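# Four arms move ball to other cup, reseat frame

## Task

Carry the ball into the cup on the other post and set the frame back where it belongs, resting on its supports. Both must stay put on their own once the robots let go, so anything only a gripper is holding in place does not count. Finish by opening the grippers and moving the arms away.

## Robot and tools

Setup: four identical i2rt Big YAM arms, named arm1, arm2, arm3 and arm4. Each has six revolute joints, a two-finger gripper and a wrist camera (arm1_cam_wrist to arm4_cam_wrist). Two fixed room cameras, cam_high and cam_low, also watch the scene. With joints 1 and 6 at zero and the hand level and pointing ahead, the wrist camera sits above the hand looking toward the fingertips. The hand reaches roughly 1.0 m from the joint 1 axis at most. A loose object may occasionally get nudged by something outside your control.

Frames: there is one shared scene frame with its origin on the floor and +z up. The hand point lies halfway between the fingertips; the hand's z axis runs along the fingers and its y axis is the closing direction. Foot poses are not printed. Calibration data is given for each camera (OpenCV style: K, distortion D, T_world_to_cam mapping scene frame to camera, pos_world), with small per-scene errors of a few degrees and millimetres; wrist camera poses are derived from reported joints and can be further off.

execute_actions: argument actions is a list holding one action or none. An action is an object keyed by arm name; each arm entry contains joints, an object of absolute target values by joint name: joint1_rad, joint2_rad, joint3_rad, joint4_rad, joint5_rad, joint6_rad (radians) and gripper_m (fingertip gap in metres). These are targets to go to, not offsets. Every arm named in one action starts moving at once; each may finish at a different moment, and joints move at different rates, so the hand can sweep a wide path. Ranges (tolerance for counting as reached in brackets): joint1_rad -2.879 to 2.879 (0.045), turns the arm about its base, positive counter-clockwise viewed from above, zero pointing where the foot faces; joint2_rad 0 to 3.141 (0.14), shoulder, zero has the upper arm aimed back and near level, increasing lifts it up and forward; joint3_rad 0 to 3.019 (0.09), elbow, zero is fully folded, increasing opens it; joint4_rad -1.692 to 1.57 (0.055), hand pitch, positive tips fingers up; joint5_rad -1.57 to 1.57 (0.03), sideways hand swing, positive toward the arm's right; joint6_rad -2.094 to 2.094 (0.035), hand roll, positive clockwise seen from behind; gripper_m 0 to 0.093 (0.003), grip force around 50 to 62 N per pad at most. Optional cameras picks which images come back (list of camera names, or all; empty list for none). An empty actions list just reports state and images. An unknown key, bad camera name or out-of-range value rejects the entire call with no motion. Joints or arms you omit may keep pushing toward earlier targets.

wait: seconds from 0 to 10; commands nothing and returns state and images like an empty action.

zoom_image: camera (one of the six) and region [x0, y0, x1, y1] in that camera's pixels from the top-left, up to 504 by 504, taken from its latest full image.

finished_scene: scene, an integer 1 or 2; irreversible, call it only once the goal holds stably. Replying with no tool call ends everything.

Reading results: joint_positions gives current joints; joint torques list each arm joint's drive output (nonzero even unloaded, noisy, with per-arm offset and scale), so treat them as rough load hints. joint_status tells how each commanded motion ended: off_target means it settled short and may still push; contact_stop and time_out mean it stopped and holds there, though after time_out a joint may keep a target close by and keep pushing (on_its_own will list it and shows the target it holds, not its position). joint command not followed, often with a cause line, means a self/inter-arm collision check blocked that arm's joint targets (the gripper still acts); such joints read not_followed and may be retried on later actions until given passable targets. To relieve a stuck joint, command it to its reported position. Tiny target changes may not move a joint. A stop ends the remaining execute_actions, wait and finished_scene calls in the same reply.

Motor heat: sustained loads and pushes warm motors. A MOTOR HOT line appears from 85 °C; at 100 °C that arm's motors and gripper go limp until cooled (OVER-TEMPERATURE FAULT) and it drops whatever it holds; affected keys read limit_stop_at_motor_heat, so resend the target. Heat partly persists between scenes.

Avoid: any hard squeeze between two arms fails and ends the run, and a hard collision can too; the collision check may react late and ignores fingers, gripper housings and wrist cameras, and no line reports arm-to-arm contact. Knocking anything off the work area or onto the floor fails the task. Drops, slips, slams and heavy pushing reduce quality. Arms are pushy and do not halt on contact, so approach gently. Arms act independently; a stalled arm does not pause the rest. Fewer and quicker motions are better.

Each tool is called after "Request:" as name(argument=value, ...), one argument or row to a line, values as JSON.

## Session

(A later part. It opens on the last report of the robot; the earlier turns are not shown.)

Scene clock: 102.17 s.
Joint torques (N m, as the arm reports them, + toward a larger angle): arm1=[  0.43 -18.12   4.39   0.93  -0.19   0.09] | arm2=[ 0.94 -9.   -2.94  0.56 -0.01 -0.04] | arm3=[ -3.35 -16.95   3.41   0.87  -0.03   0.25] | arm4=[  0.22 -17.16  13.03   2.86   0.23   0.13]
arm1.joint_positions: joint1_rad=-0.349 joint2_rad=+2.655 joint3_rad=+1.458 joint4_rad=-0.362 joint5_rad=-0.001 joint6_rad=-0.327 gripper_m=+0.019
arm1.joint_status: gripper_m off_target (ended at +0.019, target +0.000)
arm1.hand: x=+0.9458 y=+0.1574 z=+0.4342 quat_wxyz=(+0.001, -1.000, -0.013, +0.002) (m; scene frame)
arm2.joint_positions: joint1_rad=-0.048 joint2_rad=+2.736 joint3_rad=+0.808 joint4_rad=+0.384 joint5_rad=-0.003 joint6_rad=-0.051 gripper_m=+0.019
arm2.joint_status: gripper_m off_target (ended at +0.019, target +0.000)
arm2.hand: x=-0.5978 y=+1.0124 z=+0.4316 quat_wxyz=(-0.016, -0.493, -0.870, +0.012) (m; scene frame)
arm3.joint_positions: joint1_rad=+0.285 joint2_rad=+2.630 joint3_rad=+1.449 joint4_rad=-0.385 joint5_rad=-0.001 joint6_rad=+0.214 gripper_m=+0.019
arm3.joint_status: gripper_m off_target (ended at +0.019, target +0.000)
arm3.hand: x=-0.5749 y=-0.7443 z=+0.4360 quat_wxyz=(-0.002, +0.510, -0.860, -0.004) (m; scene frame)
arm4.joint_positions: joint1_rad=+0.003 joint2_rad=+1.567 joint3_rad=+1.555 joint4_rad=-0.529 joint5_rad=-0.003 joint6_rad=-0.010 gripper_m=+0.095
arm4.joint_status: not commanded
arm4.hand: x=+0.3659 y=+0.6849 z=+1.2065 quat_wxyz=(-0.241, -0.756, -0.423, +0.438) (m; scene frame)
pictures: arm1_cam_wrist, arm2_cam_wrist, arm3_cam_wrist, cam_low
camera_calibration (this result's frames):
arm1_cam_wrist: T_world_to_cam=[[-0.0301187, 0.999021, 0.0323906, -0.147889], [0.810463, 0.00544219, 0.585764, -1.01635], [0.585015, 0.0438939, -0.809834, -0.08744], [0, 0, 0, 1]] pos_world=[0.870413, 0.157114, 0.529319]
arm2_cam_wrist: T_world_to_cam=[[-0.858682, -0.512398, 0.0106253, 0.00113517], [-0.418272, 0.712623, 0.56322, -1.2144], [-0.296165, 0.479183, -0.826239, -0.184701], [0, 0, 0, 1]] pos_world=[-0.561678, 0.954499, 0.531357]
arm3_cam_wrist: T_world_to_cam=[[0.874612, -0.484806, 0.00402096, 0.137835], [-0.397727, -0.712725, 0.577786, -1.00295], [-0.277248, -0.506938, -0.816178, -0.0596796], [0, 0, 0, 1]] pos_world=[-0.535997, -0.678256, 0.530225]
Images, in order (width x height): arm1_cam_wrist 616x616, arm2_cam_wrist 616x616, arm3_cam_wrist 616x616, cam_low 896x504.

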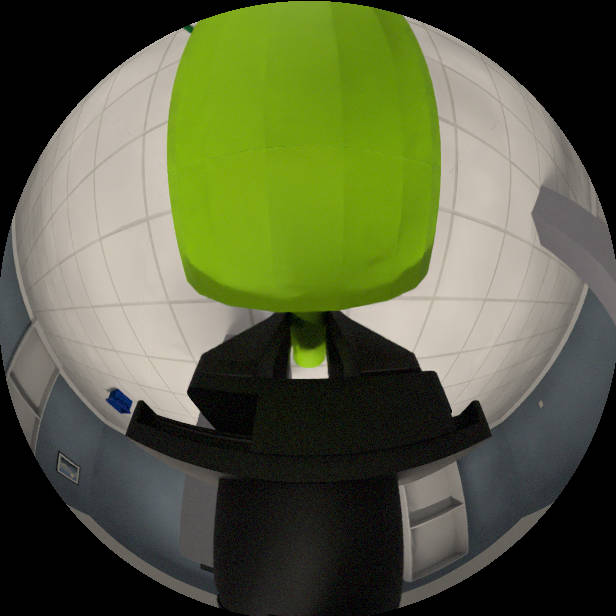

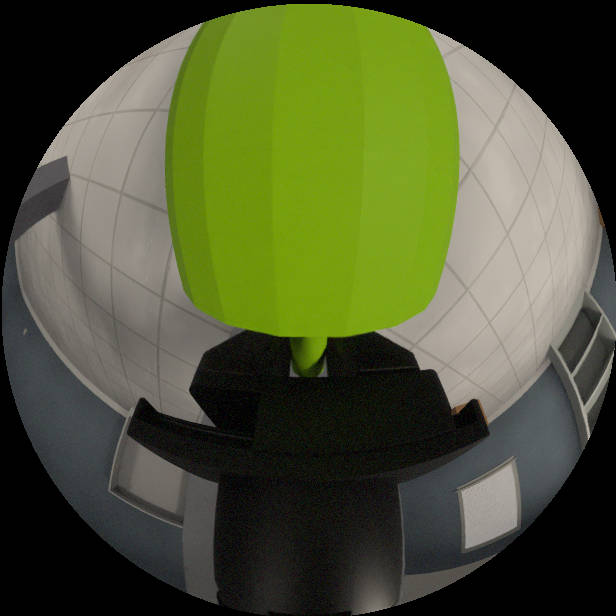

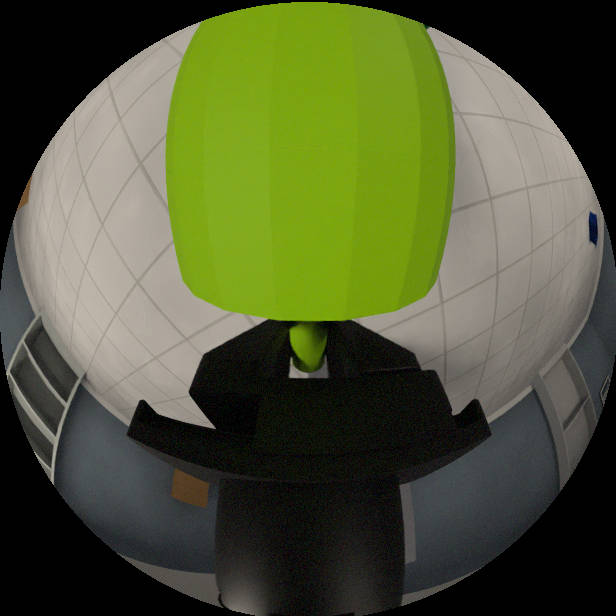

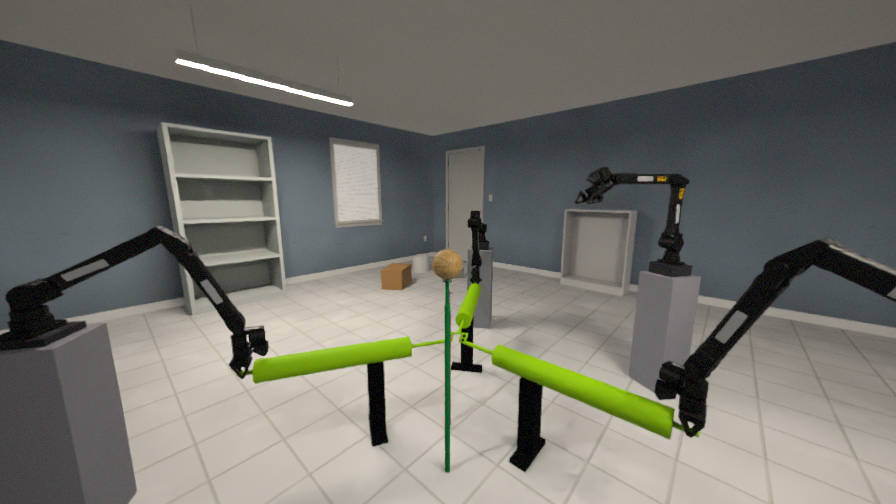

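Request:
execute_actions(
  actions=[
    {"arm1":{"joints":{"joint2_rad":2.43,"joint3_rad":1.36,"joint4_rad":-0.461}},"arm2":{"joints":{"joint2_rad":2.41,"joint3_rad":0.644,"joint4_rad":0.21}},"arm3":{"joints":{"joint1_rad":0.285,"joint2_rad":2.415,"joint3_rad":1.372,"joint4_rad":-0.488}}},
  ],
  cameras=["cam_low"],
)

Scene clock: 113.50 s.
Joint torques (N m, as the arm reports them, + toward a larger angle): arm1=[  0.21 -22.34   4.38   0.28  -0.29   0.1 ] | arm2=[  1.29 -12.44  -2.47  -0.14   0.    -0.05] | arm3=[ -2.01 -22.42   4.07   0.41  -0.07   0.23] | arm4=[  0.2  -17.19  13.01   2.86   0.23   0.13]
arm1.joint_positions: joint1_rad=-0.346 joint2_rad=+2.460 joint3_rad=+1.350 joint4_rad=-0.456 joint5_rad=+0.002 joint6_rad=-0.328 gripper_m=+0.019
arm1.joint_status: all done
arm1.hand: x=+0.9456 y=+0.1562 z=+0.5164 quat_wxyz=(+0.002, -1.000, -0.015, -0.001) (m; scene frame)
arm2.joint_positions: joint1_rad=-0.048 joint2_rad=+2.444 joint3_rad=+0.648 joint4_rad=+0.228 joint5_rad=-0.003 joint6_rad=-0.049 gripper_m=+0.019
arm2.joint_status: all done
arm2.hand: x=-0.5970 y=+1.0119 z=+0.5213 quat_wxyz=(-0.007, -0.494, -0.869, +0.005) (m; scene frame)
arm3.joint_positions: joint1_rad=+0.282 joint2_rad=+2.454 joint3_rad=+1.361 joint4_rad=-0.487 joint5_rad=+0.000 joint6_rad=+0.216 gripper_m=+0.019
arm3.joint_status: all done
arm3.hand: x=-0.5736 y=-0.7454 z=+0.5120 quat_wxyz=(+0.002, +0.509, -0.861, +0.001) (m; scene frame)
arm4.joint_positions: joint1_rad=+0.003 joint2_rad=+1.567 joint3_rad=+1.555 joint4_rad=-0.529 joint5_rad=-0.003 joint6_rad=-0.010 gripper_m=+0.095
arm4.joint_status: not commanded
arm4.hand: x=+0.3659 y=+0.6849 z=+1.2065 quat_wxyz=(-0.241, -0.756, -0.423, +0.438) (m; scene frame)
pictures: cam_low
Images, in order (width x height): cam_low 896x504.

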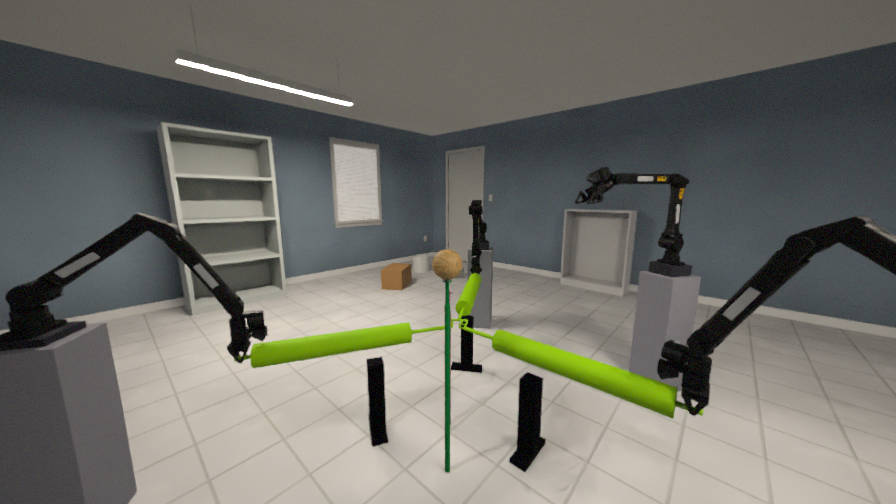

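Request:
execute_actions(
  actions=[
    {"arm1":{"joints":{"joint2_rad":2.095,"joint3_rad":1.27,"joint4_rad":-0.704}},"arm2":{"joints":{"joint2_rad":1.85,"joint3_rad":0.49,"joint4_rad":-0.185}},"arm3":{"joints":{"joint2_rad":2.08,"joint3_rad":1.296,"joint4_rad":-0.74}},"arm4":{"joints":{"joint1_rad":0.1,"joint2_rad":2.0,"joint3_rad":2.2,"joint4_rad":-0.1}}},
  ],
  cameras=[],
)

Request:
execute_actions(
  actions=[
    {"arm1":{"joints":{"joint2_rad":1.855,"joint3_rad":1.365,"joint4_rad":-1.029}},"arm2":{"joints":{"joint2_rad":1.34,"joint3_rad":0.57,"joint4_rad":-0.765}},"arm3":{"joints":{"joint2_rad":1.855,"joint3_rad":1.40,"joint4_rad":-1.062}}},
  ],
  cameras=["cam_low","cam_high","arm4_cam_wrist"],
)

Scene clock: 121.83 s.
Joint torques (N m, as the arm reports them, + toward a larger angle): arm1=[  0.32 -19.65   6.14   0.46  -0.23   0.13] | arm2=[  1.25 -10.39   1.65  -0.09  -0.09  -0.07] | arm3=[ -2.11 -19.83   6.07   0.77   0.04   0.22] | arm4=[  0.01 -24.82  17.32   2.75   0.16   0.12]
arm1.joint_positions: joint1_rad=-0.347 joint2_rad=+2.108 joint3_rad=+1.258 joint4_rad=-0.702 joint5_rad=+0.000 joint6_rad=-0.331 gripper_m=+0.019
arm1.joint_status: all done
arm1.hand: x=+0.9437 y=+0.1568 z=+0.6764 quat_wxyz=(+0.003, -1.000, -0.016, +0.005) (m; scene frame)
arm2.joint_positions: joint1_rad=-0.048 joint2_rad=+1.884 joint3_rad=+0.489 joint4_rad=-0.168 joint5_rad=-0.001 joint6_rad=-0.047 gripper_m=+0.019
arm2.joint_status: all done
arm2.hand: x=-0.5975 y=+1.0135 z=+0.6658 quat_wxyz=(-0.008, -0.495, -0.869, +0.008) (m; scene frame)
arm3.joint_positions: joint1_rad=+0.285 joint2_rad=+2.105 joint3_rad=+1.279 joint4_rad=-0.746 joint5_rad=-0.003 joint6_rad=+0.218 gripper_m=+0.019
arm3.joint_status: all done
arm3.hand: x=-0.5753 y=-0.7452 z=+0.6738 quat_wxyz=(+0.000, +0.509, -0.861, -0.003) (m; scene frame)
arm4.joint_positions: joint1_rad=+0.104 joint2_rad=+1.999 joint3_rad=+2.138 joint4_rad=-0.125 joint5_rad=-0.002 joint6_rad=-0.009 gripper_m=+0.095
arm4.joint_status: all done
arm4.hand: x=+0.3453 y=+0.4880 z=+1.3341 quat_wxyz=(-0.376, -0.589, -0.371, +0.612) (m; scene frame)
pictures: none
No camera images: the call's "cameras" was empty. Leave "cameras" out to get every camera's image.

Scene clock: 123.07 s.
Joint torques (N m, as the arm reports them, + toward a larger angle): arm1=[ -0.33 -17.3    9.86   0.14  -0.2    0.05] | arm2=[ 1.12 -7.5   8.54 -0.69 -0.09 -0.08] | arm3=[ -2.32 -17.55   9.58   0.23  -0.08   0.21] | arm4=[  0.05 -25.03  17.23   2.81   0.16   0.12]
arm1.joint_positions: joint1_rad=-0.338 joint2_rad=+1.856 joint3_rad=+1.324 joint4_rad=-1.019 joint5_rad=-0.001 joint6_rad=-0.323 gripper_m=+0.019
arm1.joint_status: all done
arm1.hand: x=+0.9442 y=+0.1512 z=+0.8235 quat_wxyz=(+0.003, -1.000, -0.017, +0.006) (m; scene frame)
arm2.joint_positions: joint1_rad=-0.048 joint2_rad=+1.363 joint3_rad=+0.543 joint4_rad=-0.728 joint5_rad=-0.001 joint6_rad=-0.046 gripper_m=+0.019
arm2.joint_status: all done
arm2.hand: x=-0.5956 y=+1.0114 z=+0.8079 quat_wxyz=(-0.014, -0.495, -0.869, +0.012) (m; scene frame)
arm3.joint_positions: joint1_rad=+0.285 joint2_rad=+1.866 joint3_rad=+1.348 joint4_rad=-1.056 joint5_rad=+0.000 joint6_rad=+0.219 gripper_m=+0.019
arm3.joint_status: all done
arm3.hand: x=-0.5758 y=-0.7494 z=+0.8169 quat_wxyz=(+0.000, +0.508, -0.861, -0.001) (m; scene frame)
arm4.joint_positions: joint1_rad=+0.104 joint2_rad=+1.999 joint3_rad=+2.138 joint4_rad=-0.125 joint5_rad=-0.002 joint6_rad=-0.009 gripper_m=+0.095
arm4.joint_status: not commanded
arm4.hand: x=+0.3453 y=+0.4880 z=+1.3341 quat_wxyz=(-0.376, -0.589, -0.371, +0.612) (m; scene frame)
pictures: arm4_cam_wrist, cam_high, cam_low
camera_calibration (this result's frames):
arm4_cam_wrist: T_world_to_cam=[[-0.897844, 0.440313, -0.000645607, 0.0989156], [0.243455, 0.495207, -0.833966, 0.796002], [-0.366886, -0.748929, -0.551815, 1.34921], [0, 0, 0, 1]] pos_world=[0.390025, 0.57272, 1.40841]
Images, in order (width x height): arm4_cam_wrist 616x616, cam_high 896x504, cam_low 896x504.

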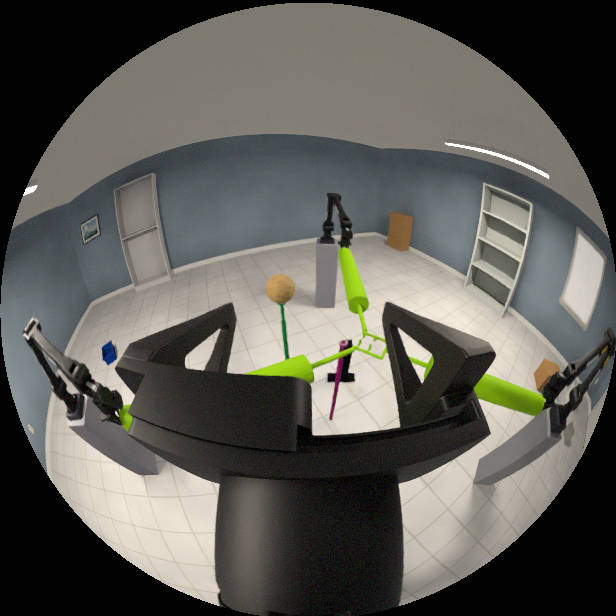

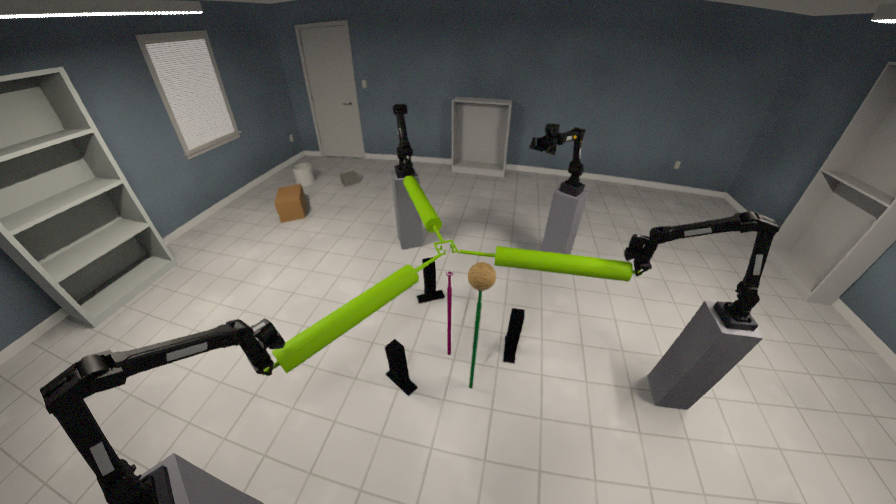

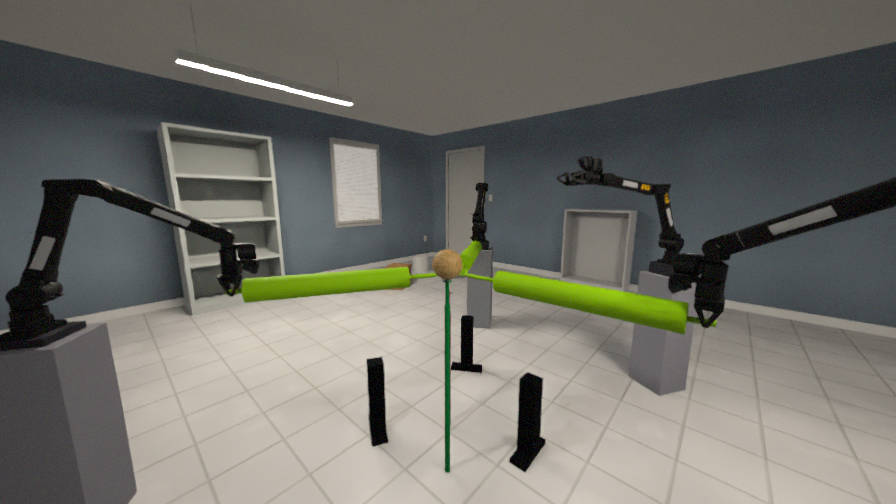

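Request:
zoom_image(
  camera="arm4_cam_wrist",
  region=[320, 310, 400, 380],
)

Request:
zoom_image(
  camera="cam_high",
  region=[415, 225, 505, 300],
)

Region (320, 310, 400, 380) of arm4_cam_wrist's 616x616 image, scaled by 6.300, with more detail than that image has; it fills the top 441 rows of this view, and the rest is white.

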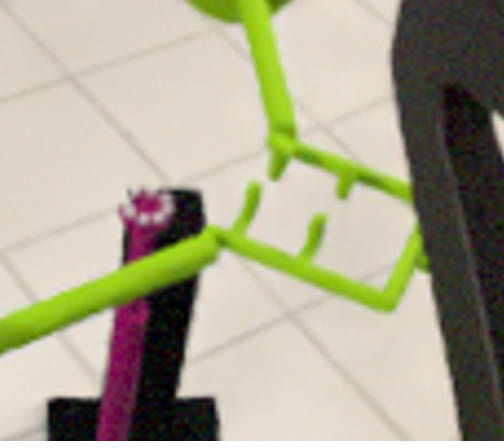

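Region (415, 225, 505, 300) of cam_high's 896x504 image, scaled by 5.600, with more detail than that image has.

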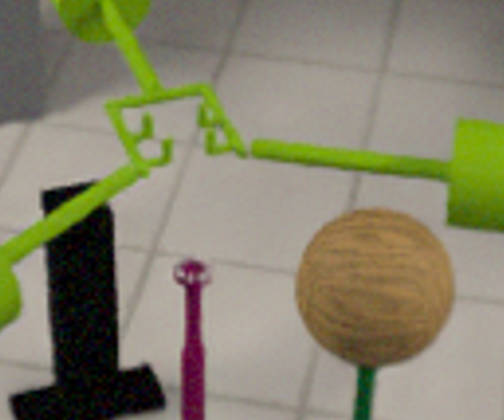

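Request:
execute_actions(
  actions=[
    {"arm1":{"joints":{"joint1_rad":-0.159,"joint6_rad":-0.13,"joint2_rad":1.68,"joint3_rad":1.025,"joint4_rad":-0.88}},"arm2":{"joints":{"joint1_rad":-0.005,"joint6_rad":-0.005,"joint2_rad":1.68,"joint3_rad":0.95,"joint4_rad":-0.81}},"arm3":{"joints":{"joint1_rad":0.061,"joint6_rad":-0.02,"joint2_rad":1.725,"joint3_rad":1.133,"joint4_rad":-0.935}},"arm4":{"joints":{"joint1_rad":0.15,"joint2_rad":2.2,"joint3_rad":2.2,"joint4_rad":-0.3}}},
  ],
  cameras=[],
)

Request:
execute_actions(
  actions=[
    {"arm1":{"joints":{"joint1_rad":0.126,"joint6_rad":0.155,"joint2_rad":1.515,"joint3_rad":0.81,"joint4_rad":-0.83}},"arm2":{"joints":{"joint1_rad":0.015,"joint6_rad":0.015,"joint2_rad":1.96,"joint3_rad":1.38,"joint4_rad":-0.95}},"arm3":{"joints":{"joint1_rad":-0.227,"joint6_rad":-0.31,"joint2_rad":1.63,"joint3_rad":1.003,"joint4_rad":-0.90}}},
  ],
  cameras=["cam_low","cam_high","arm4_cam_wrist"],
)

Request:
zoom_image(
  camera="cam_low",
  region=[400, 240, 500, 320],
)

Request:
zoom_image(
  camera="cam_high",
  region=[430, 250, 520, 320],
)

Request:
zoom_image(
  camera="arm4_cam_wrist",
  region=[230, 130, 390, 290],
)

Scene clock: 153.17 s.
Joint torques (N m, as the arm reports them, + toward a larger angle): arm1=[ -0.28 -16.09   6.84   0.82  -0.48   0.08] | arm2=[  1.26 -11.02   9.8   -0.28  -0.07   0.05] | arm3=[ -1.64 -17.69   7.23   0.76   0.22   0.08] | arm4=[  0.   -29.11  14.88   1.71   0.16   0.12]
arm1.joint_positions: joint1_rad=-0.156 joint2_rad=+1.709 joint3_rad=+1.014 joint4_rad=-0.891 joint5_rad=+0.006 joint6_rad=-0.146 gripper_m=+0.019
arm1.joint_status: all done
arm1.hand: x=+1.0215 y=+0.0476 z=+0.7943 quat_wxyz=(+0.002, -1.000, -0.019, -0.011) (m; scene frame)
arm2.joint_positions: joint1_rad=-0.015 joint2_rad=+1.690 joint3_rad=+0.910 joint4_rad=-0.786 joint5_rad=-0.001 joint6_rad=-0.011 gripper_m=+0.019
arm2.joint_status: all done
arm2.hand: x=-0.5226 y=+0.9027 z=+0.8033 quat_wxyz=(-0.006, -0.496, -0.868, +0.006) (m; scene frame)
arm3.joint_positions: joint1_rad=+0.053 joint2_rad=+1.769 joint3_rad=+1.109 joint4_rad=-0.942 joint5_rad=-0.007 joint6_rad=-0.011 gripper_m=+0.019
arm3.joint_status: all done
arm3.hand: x=-0.4995 y=-0.8581 z=+0.7865 quat_wxyz=(+0.014, +0.507, -0.862, +0.003) (m; scene frame)
arm4.joint_positions: joint1_rad=+0.156 joint2_rad=+2.206 joint3_rad=+2.164 joint4_rad=-0.291 joint5_rad=-0.002 joint6_rad=-0.009 gripper_m=+0.095
arm4.joint_status: all done
arm4.hand: x=+0.3641 y=+0.4203 z=+1.1310 quat_wxyz=(-0.320, -0.674, -0.448, +0.492) (m; scene frame)
pictures: none
No camera images: the call's "cameras" was empty. Leave "cameras" out to get every camera's image.

Scene clock: 154.30 s.
Joint torques (N m, as the arm reports them, + toward a larger angle): arm1=[  0.12 -11.73   7.37   0.29  -0.49   0.15] | arm2=[  1.29 -15.59  11.85  -0.38  -0.07   0.01] | arm3=[ -2.05 -15.61   7.14   0.54  -0.02   0.02] | arm4=[ -0.04 -28.84  14.91   1.66   0.16   0.12]
arm1.joint_positions: joint1_rad=+0.124 joint2_rad=+1.532 joint3_rad=+0.790 joint4_rad=-0.824 joint5_rad=+0.007 joint6_rad=+0.132 gripper_m=+0.019
arm1.joint_status: all done
arm1.hand: x=+1.0973 y=-0.0596 z=+0.7968 quat_wxyz=(+0.003, -1.000, -0.020, +0.000) (m; scene frame)
arm2.joint_positions: joint1_rad=+0.005 joint2_rad=+1.971 joint3_rad=+1.326 joint4_rad=-0.923 joint5_rad=-0.001 joint6_rad=+0.013 gripper_m=+0.019
arm2.joint_status: all done
arm2.hand: x=-0.4482 y=+0.7945 z=+0.7983 quat_wxyz=(-0.006, -0.498, -0.867, +0.006) (m; scene frame)
arm3.joint_positions: joint1_rad=-0.229 joint2_rad=+1.669 joint3_rad=+0.979 joint4_rad=-0.902 joint5_rad=-0.003 joint6_rad=-0.293 gripper_m=+0.019
arm3.joint_status: all done
arm3.hand: x=-0.4268 y=-0.9658 z=+0.7891 quat_wxyz=(+0.009, +0.507, -0.862, -0.001) (m; scene frame)
arm4.joint_positions: joint1_rad=+0.156 joint2_rad=+2.206 joint3_rad=+2.164 joint4_rad=-0.291 joint5_rad=-0.002 joint6_rad=-0.009 gripper_m=+0.095
arm4.joint_status: not commanded
arm4.hand: x=+0.3641 y=+0.4203 z=+1.1310 quat_wxyz=(-0.320, -0.674, -0.448, +0.492) (m; scene frame)
pictures: arm4_cam_wrist, cam_high, cam_low
camera_calibration (this result's frames):
arm4_cam_wrist: T_world_to_cam=[[-0.918971, 0.394323, -0.000994655, 0.172857], [0.316791, 0.736775, -0.597333, 0.259755], [-0.234809, -0.549247, -0.801993, 1.34423], [0, 0, 0, 1]] pos_world=[0.392201, 0.478771, 1.23339]
Images, in order (width x height): arm4_cam_wrist 616x616, cam_high 896x504, cam_low 896x504.

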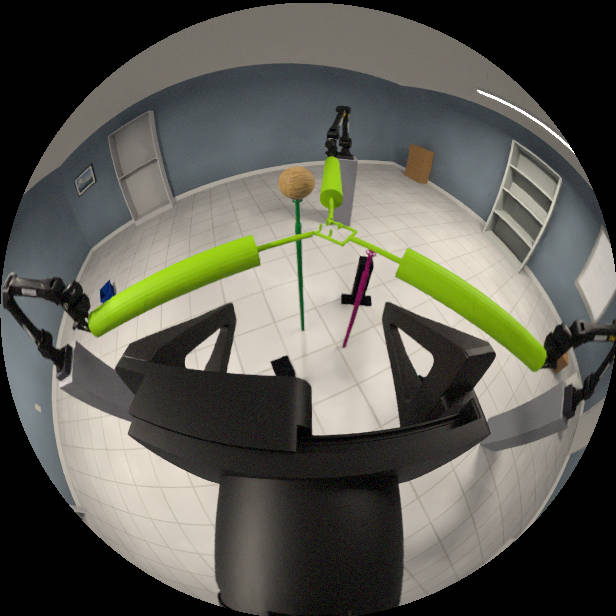

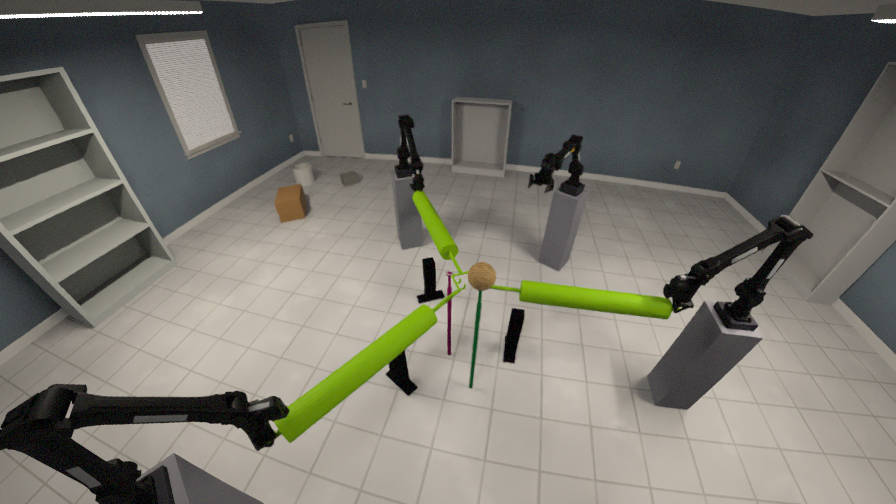

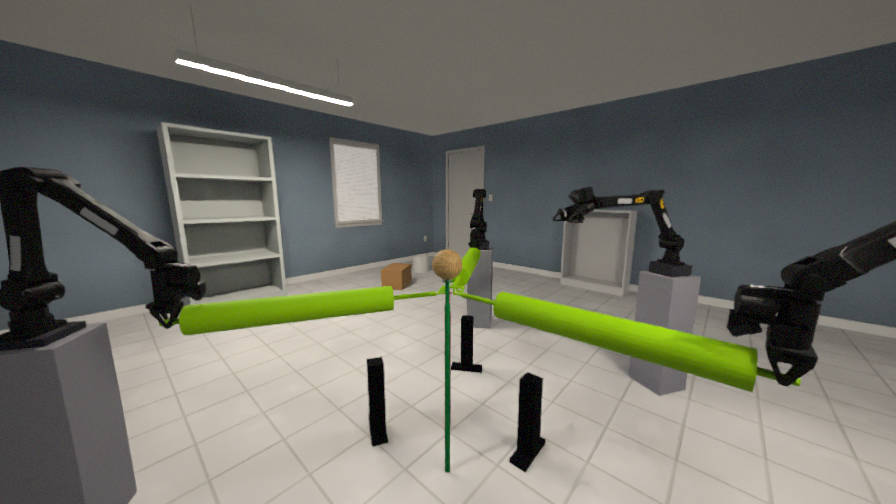

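Region (400, 240, 500, 320) of cam_low's 896x504 image, scaled by 5.040, with more detail than that image has; it fills the top 403 rows of this view, and the rest is white.

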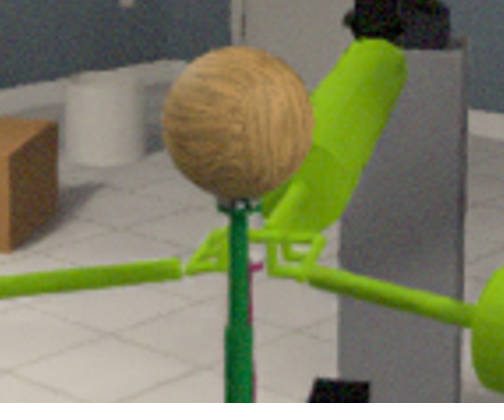

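Region (430, 250, 520, 320) of cam_high's 896x504 image, scaled by 5.600, with more detail than that image has.

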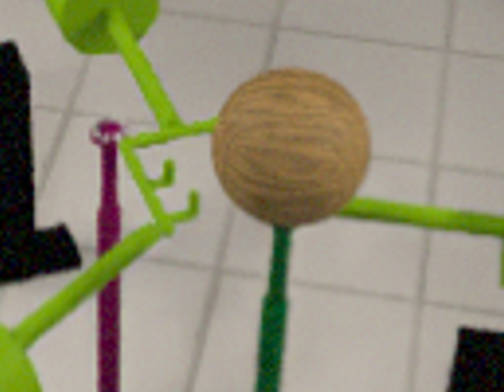

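Region (230, 130, 390, 290) of arm4_cam_wrist's 616x616 image, scaled by 3.150, with more detail than that image has.

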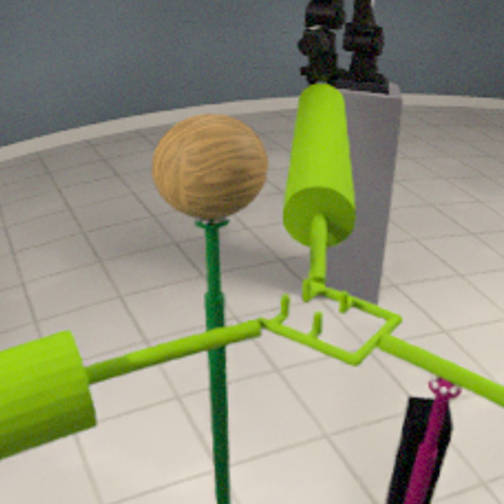

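Request:
execute_actions(
  actions=[
    {"arm1":{"joints":{"joint1_rad":0.315,"joint6_rad":0.345,"joint2_rad":1.38,"joint3_rad":0.76,"joint4_rad":-0.91}},"arm2":{"joints":{"joint1_rad":0.04,"joint6_rad":0.04,"joint2_rad":2.085,"joint3_rad":1.695,"joint4_rad":-1.13}},"arm3":{"joints":{"joint1_rad":-0.39,"joint6_rad":-0.475,"joint2_rad":1.575,"joint3_rad":1.065,"joint4_rad":-0.98}}},
  ],
  cameras=["cam_low","arm4_cam_wrist"],
)

Request:
zoom_image(
  camera="cam_low",
  region=[410, 260, 490, 320],
)

Request:
zoom_image(
  camera="arm4_cam_wrist",
  region=[260, 160, 390, 270],
)

Scene clock: 164.90 s.
Joint torques (N m, as the arm reports them, + toward a larger angle): arm1=[ -0.41 -10.15   7.63   0.4   -0.23   0.06] | arm2=[  1.4  -17.47  14.14  -0.14  -0.14   0.01] | arm3=[ -2.06 -15.22   9.93   0.23  -0.22  -0.05] | arm4=[ -0.05 -28.79  14.96   1.64   0.16   0.12]
arm1.joint_positions: joint1_rad=+0.321 joint2_rad=+1.398 joint3_rad=+0.742 joint4_rad=-0.907 joint5_rad=+0.002 joint6_rad=+0.331 gripper_m=+0.019
arm1.joint_status: all done
arm1.hand: x=+1.1434 y=-0.1179 z=+0.8259 quat_wxyz=(-0.001, -1.000, -0.019, +0.001) (m; scene frame)
arm2.joint_positions: joint1_rad=+0.030 joint2_rad=+2.091 joint3_rad=+1.624 joint4_rad=-1.112 joint5_rad=+0.001 joint6_rad=+0.040 gripper_m=+0.019
arm2.joint_status: all done
arm2.hand: x=-0.3991 y=+0.7428 z=+0.8294 quat_wxyz=(+0.000, -0.499, -0.867, +0.004) (m; scene frame)
arm3.joint_positions: joint1_rad=-0.389 joint2_rad=+1.615 joint3_rad=+1.001 joint4_rad=-0.975 joint5_rad=+0.002 joint6_rad=-0.450 gripper_m=+0.019
arm3.joint_status: all done
arm3.hand: x=-0.3855 y=-1.0188 z=+0.8174 quat_wxyz=(+0.008, +0.506, -0.862, +0.000) (m; scene frame)
arm4.joint_positions: joint1_rad=+0.156 joint2_rad=+2.206 joint3_rad=+2.164 joint4_rad=-0.291 joint5_rad=-0.002 joint6_rad=-0.009 gripper_m=+0.095
arm4.joint_status: not commanded
arm4.hand: x=+0.3641 y=+0.4203 z=+1.1310 quat_wxyz=(-0.320, -0.674, -0.448, +0.492) (m; scene frame)
pictures: arm4_cam_wrist, cam_low
camera_calibration (this result's frames):
arm4_cam_wrist: T_world_to_cam=[[-0.918971, 0.394323, -0.000994655, 0.172857], [0.316791, 0.736775, -0.597333, 0.259755], [-0.234809, -0.549247, -0.801993, 1.34423], [0, 0, 0, 1]] pos_world=[0.392201, 0.478771, 1.23339]
Images, in order (width x height): arm4_cam_wrist 616x616, cam_low 896x504.

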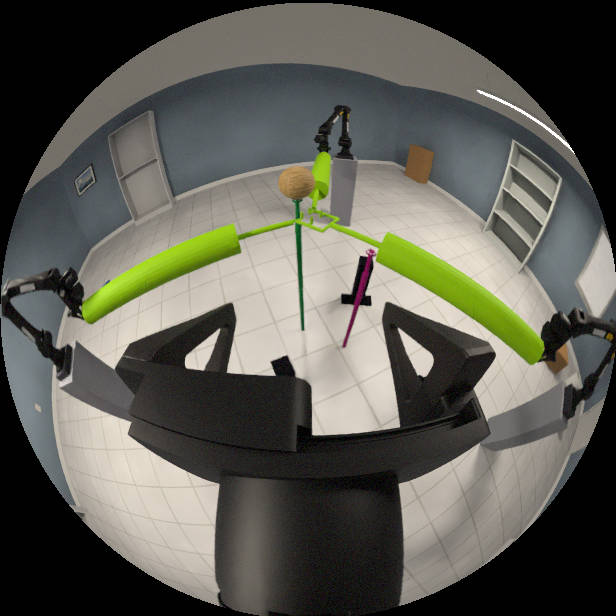

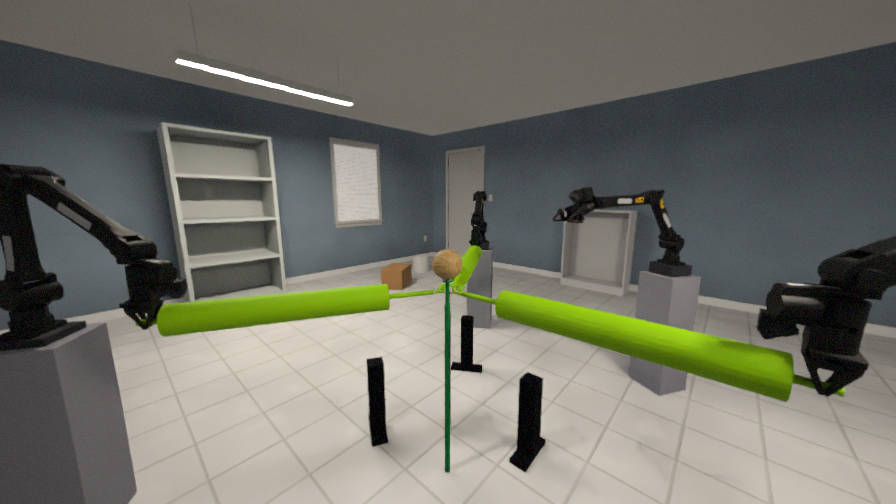

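Region (410, 260, 490, 320) of cam_low's 896x504 image, scaled by 6.300, with more detail than that image has; it fills the top 378 rows of this view, and the rest is white.

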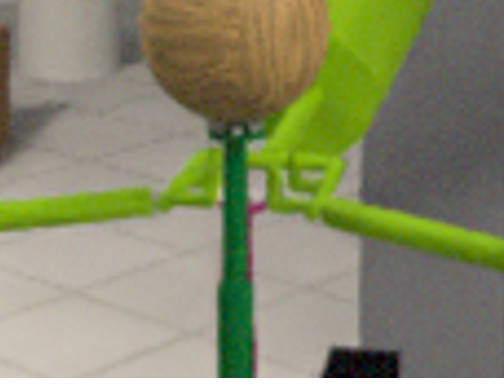

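Region (260, 160, 390, 270) of arm4_cam_wrist's 616x616 image, scaled by 3.877, with more detail than that image has; it fills the top 426 rows of this view, and the rest is white.

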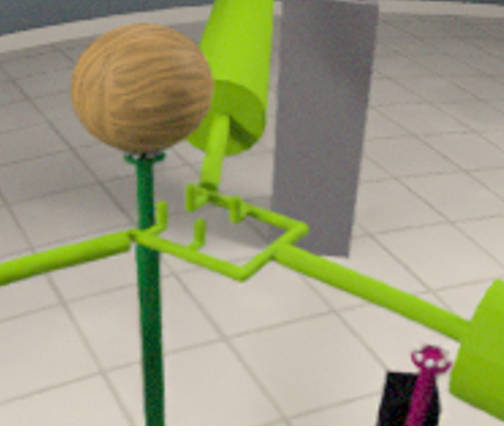

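Request:
execute_actions(
  actions=[
    {"arm1":{"joints":{"joint1_rad":0.483,"joint6_rad":0.515,"joint2_rad":1.365,"joint3_rad":0.755}},"arm2":{"joints":{"joint2_rad":2.24,"joint3_rad":1.98,"joint4_rad":-1.25}},"arm3":{"joints":{"joint1_rad":-0.527,"joint6_rad":-0.612,"joint3_rad":1.085}}},
  ],
  cameras=["cam_low","arm4_cam_wrist","cam_high"],
)

Request:
zoom_image(
  camera="cam_low",
  region=[410, 260, 490, 320],
)

Request:
zoom_image(
  camera="arm4_cam_wrist",
  region=[260, 170, 340, 240],
)

Request:
zoom_image(
  camera="cam_high",
  region=[440, 260, 520, 320],
)

Scene clock: 178.20 s.
Joint torques (N m, as the arm reports them, + toward a larger angle): arm1=[ -0.79 -11.22   7.98   0.46   0.03   0.03] | arm2=[  0.98 -19.7   15.6    0.04  -0.26  -0.01] | arm3=[ -2.14 -15.22  10.93   0.47  -0.37  -0.04] | arm4=[ -0.04 -28.82  14.96   1.64   0.16   0.12]
arm1.joint_positions: joint1_rad=+0.494 joint2_rad=+1.398 joint3_rad=+0.731 joint4_rad=-0.910 joint5_rad=-0.004 joint6_rad=+0.504 gripper_m=+0.019
arm1.joint_status: all done
arm1.hand: x=+1.1738 y=-0.1665 z=+0.8229 quat_wxyz=(+0.000, -1.000, -0.019, -0.007) (m; scene frame)
arm2.joint_positions: joint1_rad=+0.030 joint2_rad=+2.254 joint3_rad=+1.896 joint4_rad=-1.238 joint5_rad=+0.004 joint6_rad=+0.040 gripper_m=+0.019
arm2.joint_status: all done
arm2.hand: x=-0.3687 y=+0.6939 z=+0.8249 quat_wxyz=(+0.007, -0.499, -0.867, +0.002) (m; scene frame)
arm3.joint_positions: joint1_rad=-0.526 joint2_rad=+1.615 joint3_rad=+1.005 joint4_rad=-0.981 joint5_rad=+0.005 joint6_rad=-0.587 gripper_m=+0.019
arm3.joint_status: all done
arm3.hand: x=-0.3557 y=-1.0678 z=+0.8184 quat_wxyz=(+0.009, +0.506, -0.862, +0.000) (m; scene frame)
arm4.joint_positions: joint1_rad=+0.156 joint2_rad=+2.206 joint3_rad=+2.164 joint4_rad=-0.291 joint5_rad=-0.002 joint6_rad=-0.009 gripper_m=+0.095
arm4.joint_status: not commanded
arm4.hand: x=+0.3641 y=+0.4203 z=+1.1310 quat_wxyz=(-0.320, -0.674, -0.448, +0.492) (m; scene frame)
pictures: arm4_cam_wrist, cam_high, cam_low
camera_calibration (this result's frames):
arm4_cam_wrist: T_world_to_cam=[[-0.918971, 0.394323, -0.000994655, 0.172857], [0.316791, 0.736775, -0.597333, 0.259755], [-0.234809, -0.549247, -0.801993, 1.34423], [0, 0, 0, 1]] pos_world=[0.392201, 0.478771, 1.23339]
Images, in order (width x height): arm4_cam_wrist 616x616, cam_high 896x504, cam_low 896x504.

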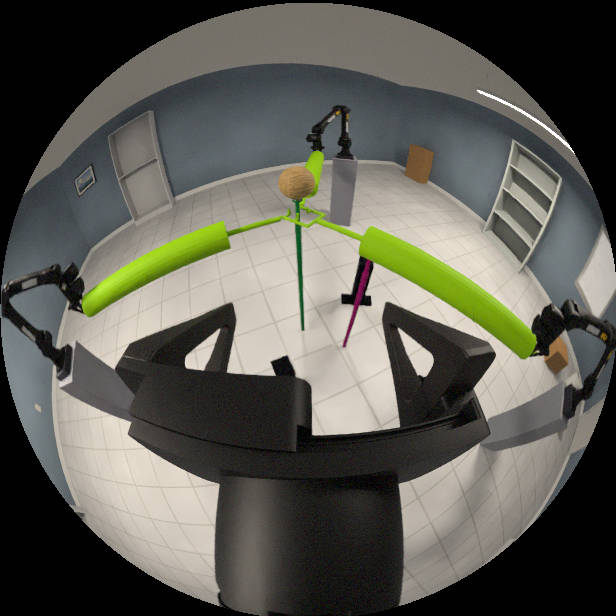

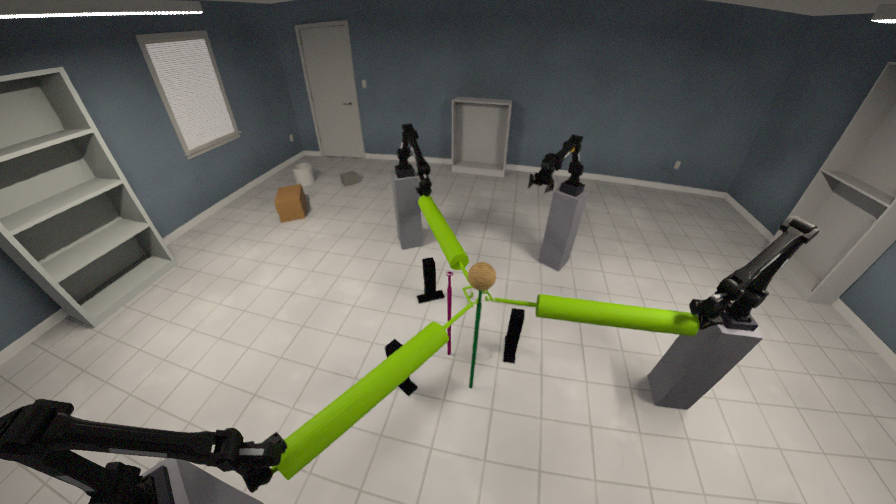

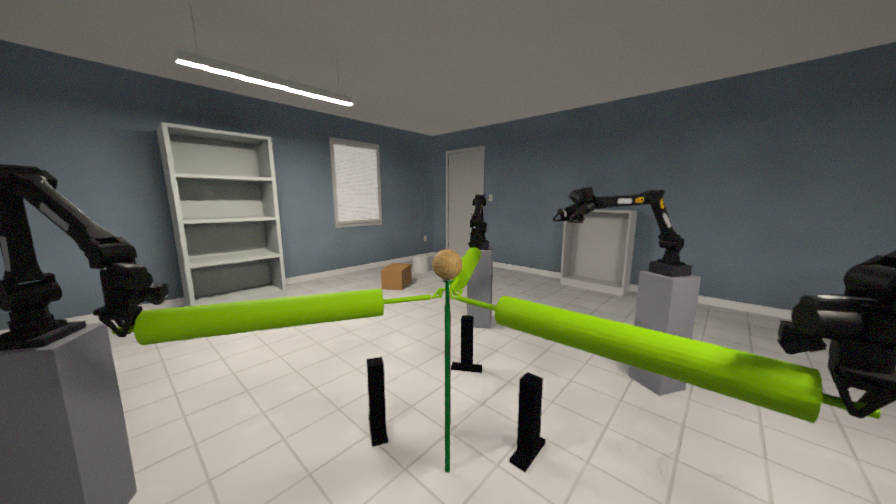

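Region (410, 260, 490, 320) of cam_low's 896x504 image, scaled by 6.300, with more detail than that image has; it fills the top 378 rows of this view, and the rest is white.

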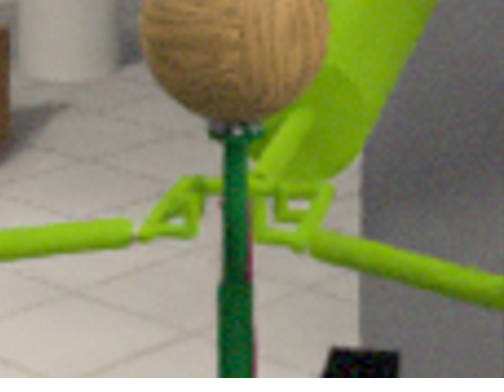

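Region (260, 170, 340, 240) of arm4_cam_wrist's 616x616 image, scaled by 6.300, with more detail than that image has; it fills the top 441 rows of this view, and the rest is white.

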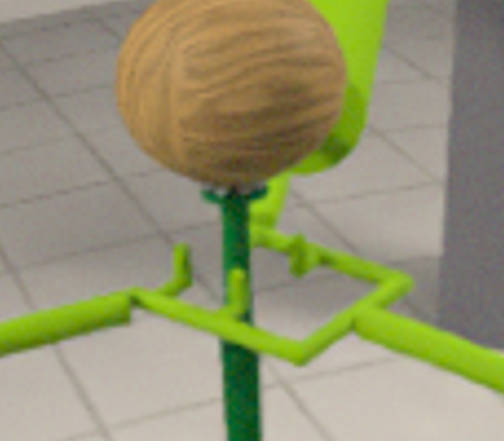

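Region (440, 260, 520, 320) of cam_high's 896x504 image, scaled by 6.300, with more detail than that image has; it fills the top 378 rows of this view, and the rest is white.

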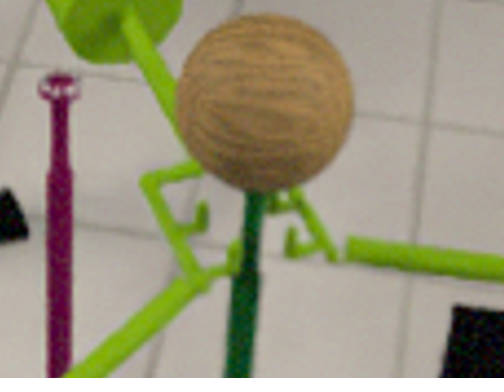

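Request:
execute_actions(
  actions=[
    {"arm1":{"joints":{"joint1_rad":0.492,"joint2_rad":1.305,"joint3_rad":0.825,"joint4_rad":-1.02}},"arm2":{"joints":{"joint2_rad":2.17,"joint3_rad":2.03,"joint4_rad":-1.31}},"arm3":{"joints":{"joint2_rad":1.52,"joint3_rad":1.11,"joint4_rad":-1.06}}},
  ],
  cameras=["cam_low","arm4_cam_wrist"],
)

Request:
zoom_image(
  camera="cam_low",
  region=[410, 260, 490, 320],
)

Request:
zoom_image(
  camera="arm4_cam_wrist",
  region=[260, 170, 340, 240],
)

Scene clock: 185.87 s.
Joint torques (N m, as the arm reports them, + toward a larger angle): arm1=[-0.25 -9.62 10.94  0.09  0.12  0.01] | arm2=[  1.37 -23.64  16.28   0.28  -0.24  -0.01] | arm3=[ -2.11 -14.77  10.68   0.34  -0.59  -0.04] | arm4=[ -0.06 -28.81  14.96   1.64   0.16   0.12]
arm1.joint_positions: joint1_rad=+0.497 joint2_rad=+1.326 joint3_rad=+0.768 joint4_rad=-1.009 joint5_rad=-0.006 joint6_rad=+0.506 gripper_m=+0.019
arm1.joint_status: all done
arm1.hand: x=+1.1755 y=-0.1669 z=+0.8560 quat_wxyz=(-0.004, -1.000, -0.020, -0.003) (m; scene frame)
arm2.joint_positions: joint1_rad=+0.031 joint2_rad=+2.240 joint3_rad=+1.941 joint4_rad=-1.306 joint5_rad=+0.003 joint6_rad=+0.041 gripper_m=+0.019
arm2.joint_status: all done
arm2.hand: x=-0.3679 y=+0.6936 z=+0.8499 quat_wxyz=(+0.012, -0.499, -0.866, -0.001) (m; scene frame)
arm3.joint_positions: joint1_rad=-0.527 joint2_rad=+1.557 joint3_rad=+1.040 joint4_rad=-1.057 joint5_rad=+0.010 joint6_rad=-0.588 gripper_m=+0.019
arm3.joint_status: all done
arm3.hand: x=-0.3539 y=-1.0685 z=+0.8527 quat_wxyz=(+0.001, +0.506, -0.862, +0.003) (m; scene frame)
arm4.joint_positions: joint1_rad=+0.156 joint2_rad=+2.206 joint3_rad=+2.164 joint4_rad=-0.291 joint5_rad=-0.002 joint6_rad=-0.009 gripper_m=+0.095
arm4.joint_status: not commanded
arm4.hand: x=+0.3641 y=+0.4203 z=+1.1310 quat_wxyz=(-0.320, -0.674, -0.448, +0.492) (m; scene frame)
pictures: arm4_cam_wrist, cam_low
camera_calibration (this result's frames):
arm4_cam_wrist: T_world_to_cam=[[-0.918971, 0.394323, -0.000994655, 0.172857], [0.316791, 0.736775, -0.597333, 0.259755], [-0.234809, -0.549247, -0.801993, 1.34423], [0, 0, 0, 1]] pos_world=[0.392201, 0.478771, 1.23339]
Images, in order (width x height): arm4_cam_wrist 616x616, cam_low 896x504.

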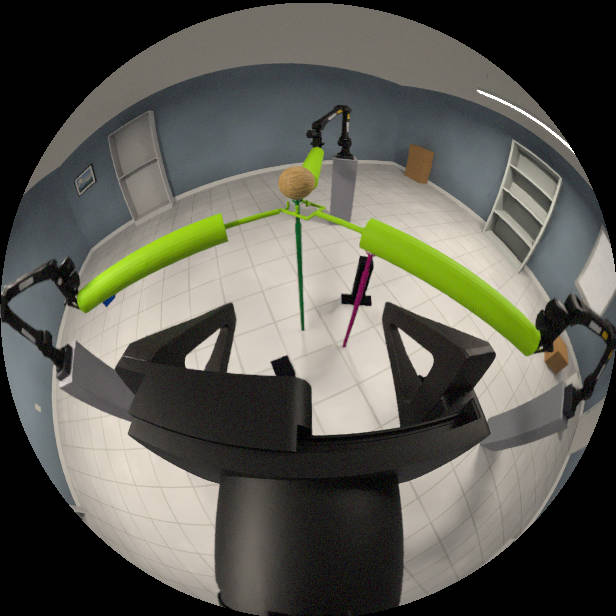

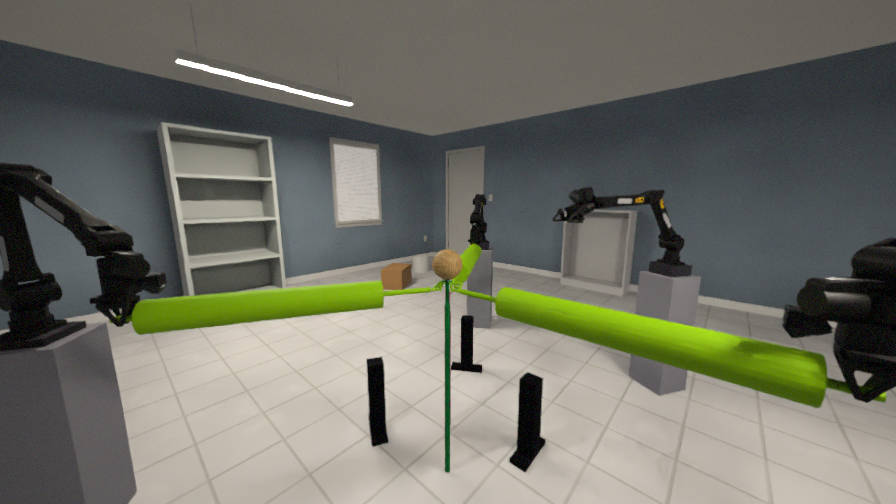

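Region (410, 260, 490, 320) of cam_low's 896x504 image, scaled by 6.300, with more detail than that image has; it fills the top 378 rows of this view, and the rest is white.

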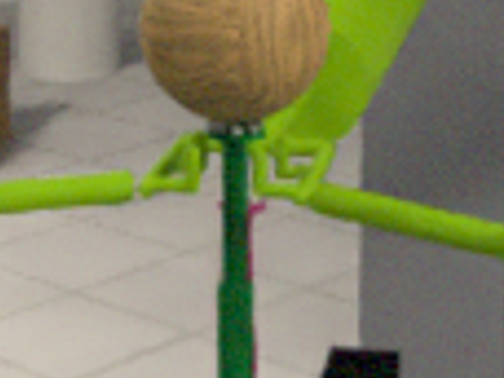

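Region (260, 170, 340, 240) of arm4_cam_wrist's 616x616 image, scaled by 6.300, with more detail than that image has; it fills the top 441 rows of this view, and the rest is white.

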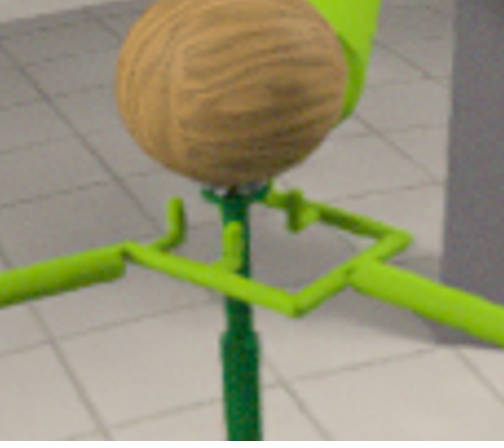

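Request:
execute_actions(
  actions=[
    {"arm1":{"joints":{"joint2_rad":1.26,"joint3_rad":0.885,"joint4_rad":-1.125}},"arm2":{"joints":{"joint2_rad":2.135,"joint3_rad":2.08,"joint4_rad":-1.375}},"arm3":{"joints":{"joint2_rad":1.48,"joint3_rad":1.165,"joint4_rad":-1.155}}},
  ],
  cameras=[],
)

Request:
execute_actions(
  actions=[
    {"arm1":{"joints":{"joint2_rad":1.22,"joint3_rad":0.955,"joint4_rad":-1.235}},"arm2":{"joints":{"joint2_rad":2.11,"joint3_rad":2.14,"joint4_rad":-1.455}},"arm3":{"joints":{"joint2_rad":1.445,"joint3_rad":1.23,"joint4_rad":-1.255}}},
  ],
  cameras=["cam_low"],
)

Request:
zoom_image(
  camera="cam_low",
  region=[410, 240, 490, 300],
)

Scene clock: 197.10 s.
Joint torques (N m, as the arm reports them, + toward a larger angle): arm1=[ -0.44 -10.18  11.74  -0.1    0.13   0.01] | arm2=[  0.92 -23.92  17.15   0.47  -0.23  -0.01] | arm3=[ -2.09 -15.24  11.32   0.03  -0.53  -0.03] | arm4=[ -0.02 -28.77  14.96   1.65   0.16   0.11]
arm1.joint_positions: joint1_rad=+0.498 joint2_rad=+1.288 joint3_rad=+0.822 joint4_rad=-1.110 joint5_rad=-0.006 joint6_rad=+0.507 gripper_m=+0.019
arm1.joint_status: all done
arm1.hand: x=+1.1751 y=-0.1673 z=+0.8854 quat_wxyz=(-0.002, -1.000, -0.020, -0.007) (m; scene frame)
arm2.joint_positions: joint1_rad=+0.031 joint2_rad=+2.211 joint3_rad=+1.983 joint4_rad=-1.377 joint5_rad=+0.003 joint6_rad=+0.042 gripper_m=+0.019
arm2.joint_status: joint3_rad time_out (moved +0.042 of +0.139); the others done
arm2.on_its_own: joint3_rad reads +1.983 and still pushes toward +2.080 since a time_out
arm2.hand: x=-0.3682 y=+0.6943 z=+0.8841 quat_wxyz=(+0.012, -0.499, -0.866, -0.001) (m; scene frame)
arm3.joint_positions: joint1_rad=-0.527 joint2_rad=+1.526 joint3_rad=+1.089 joint4_rad=-1.146 joint5_rad=+0.009 joint6_rad=-0.588 gripper_m=+0.019
arm3.joint_status: all done
arm3.hand: x=-0.3540 y=-1.0683 z=+0.8816 quat_wxyz=(+0.005, +0.506, -0.862, +0.002) (m; scene frame)
arm4.joint_positions: joint1_rad=+0.156 joint2_rad=+2.206 joint3_rad=+2.164 joint4_rad=-0.291 joint5_rad=-0.002 joint6_rad=-0.009 gripper_m=+0.095
arm4.joint_status: not commanded
arm4.hand: x=+0.3641 y=+0.4203 z=+1.1310 quat_wxyz=(-0.320, -0.674, -0.448, +0.492) (m; scene frame)
pictures: none
No camera images: the call's "cameras" was empty. Leave "cameras" out to get every camera's image.

not run: a stop came earlier in this reply.

Region (410, 240, 490, 300) of cam_low's 896x504 image, scaled by 6.300, with more detail than that image has; it fills the top 378 rows of this view, and the rest is white.

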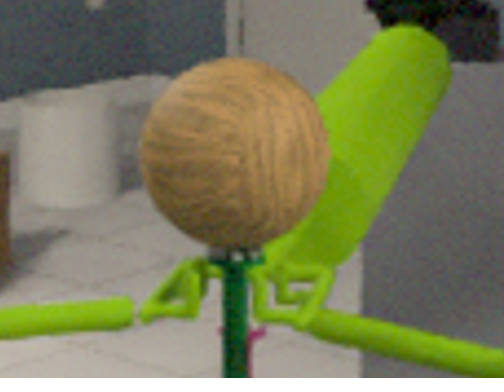

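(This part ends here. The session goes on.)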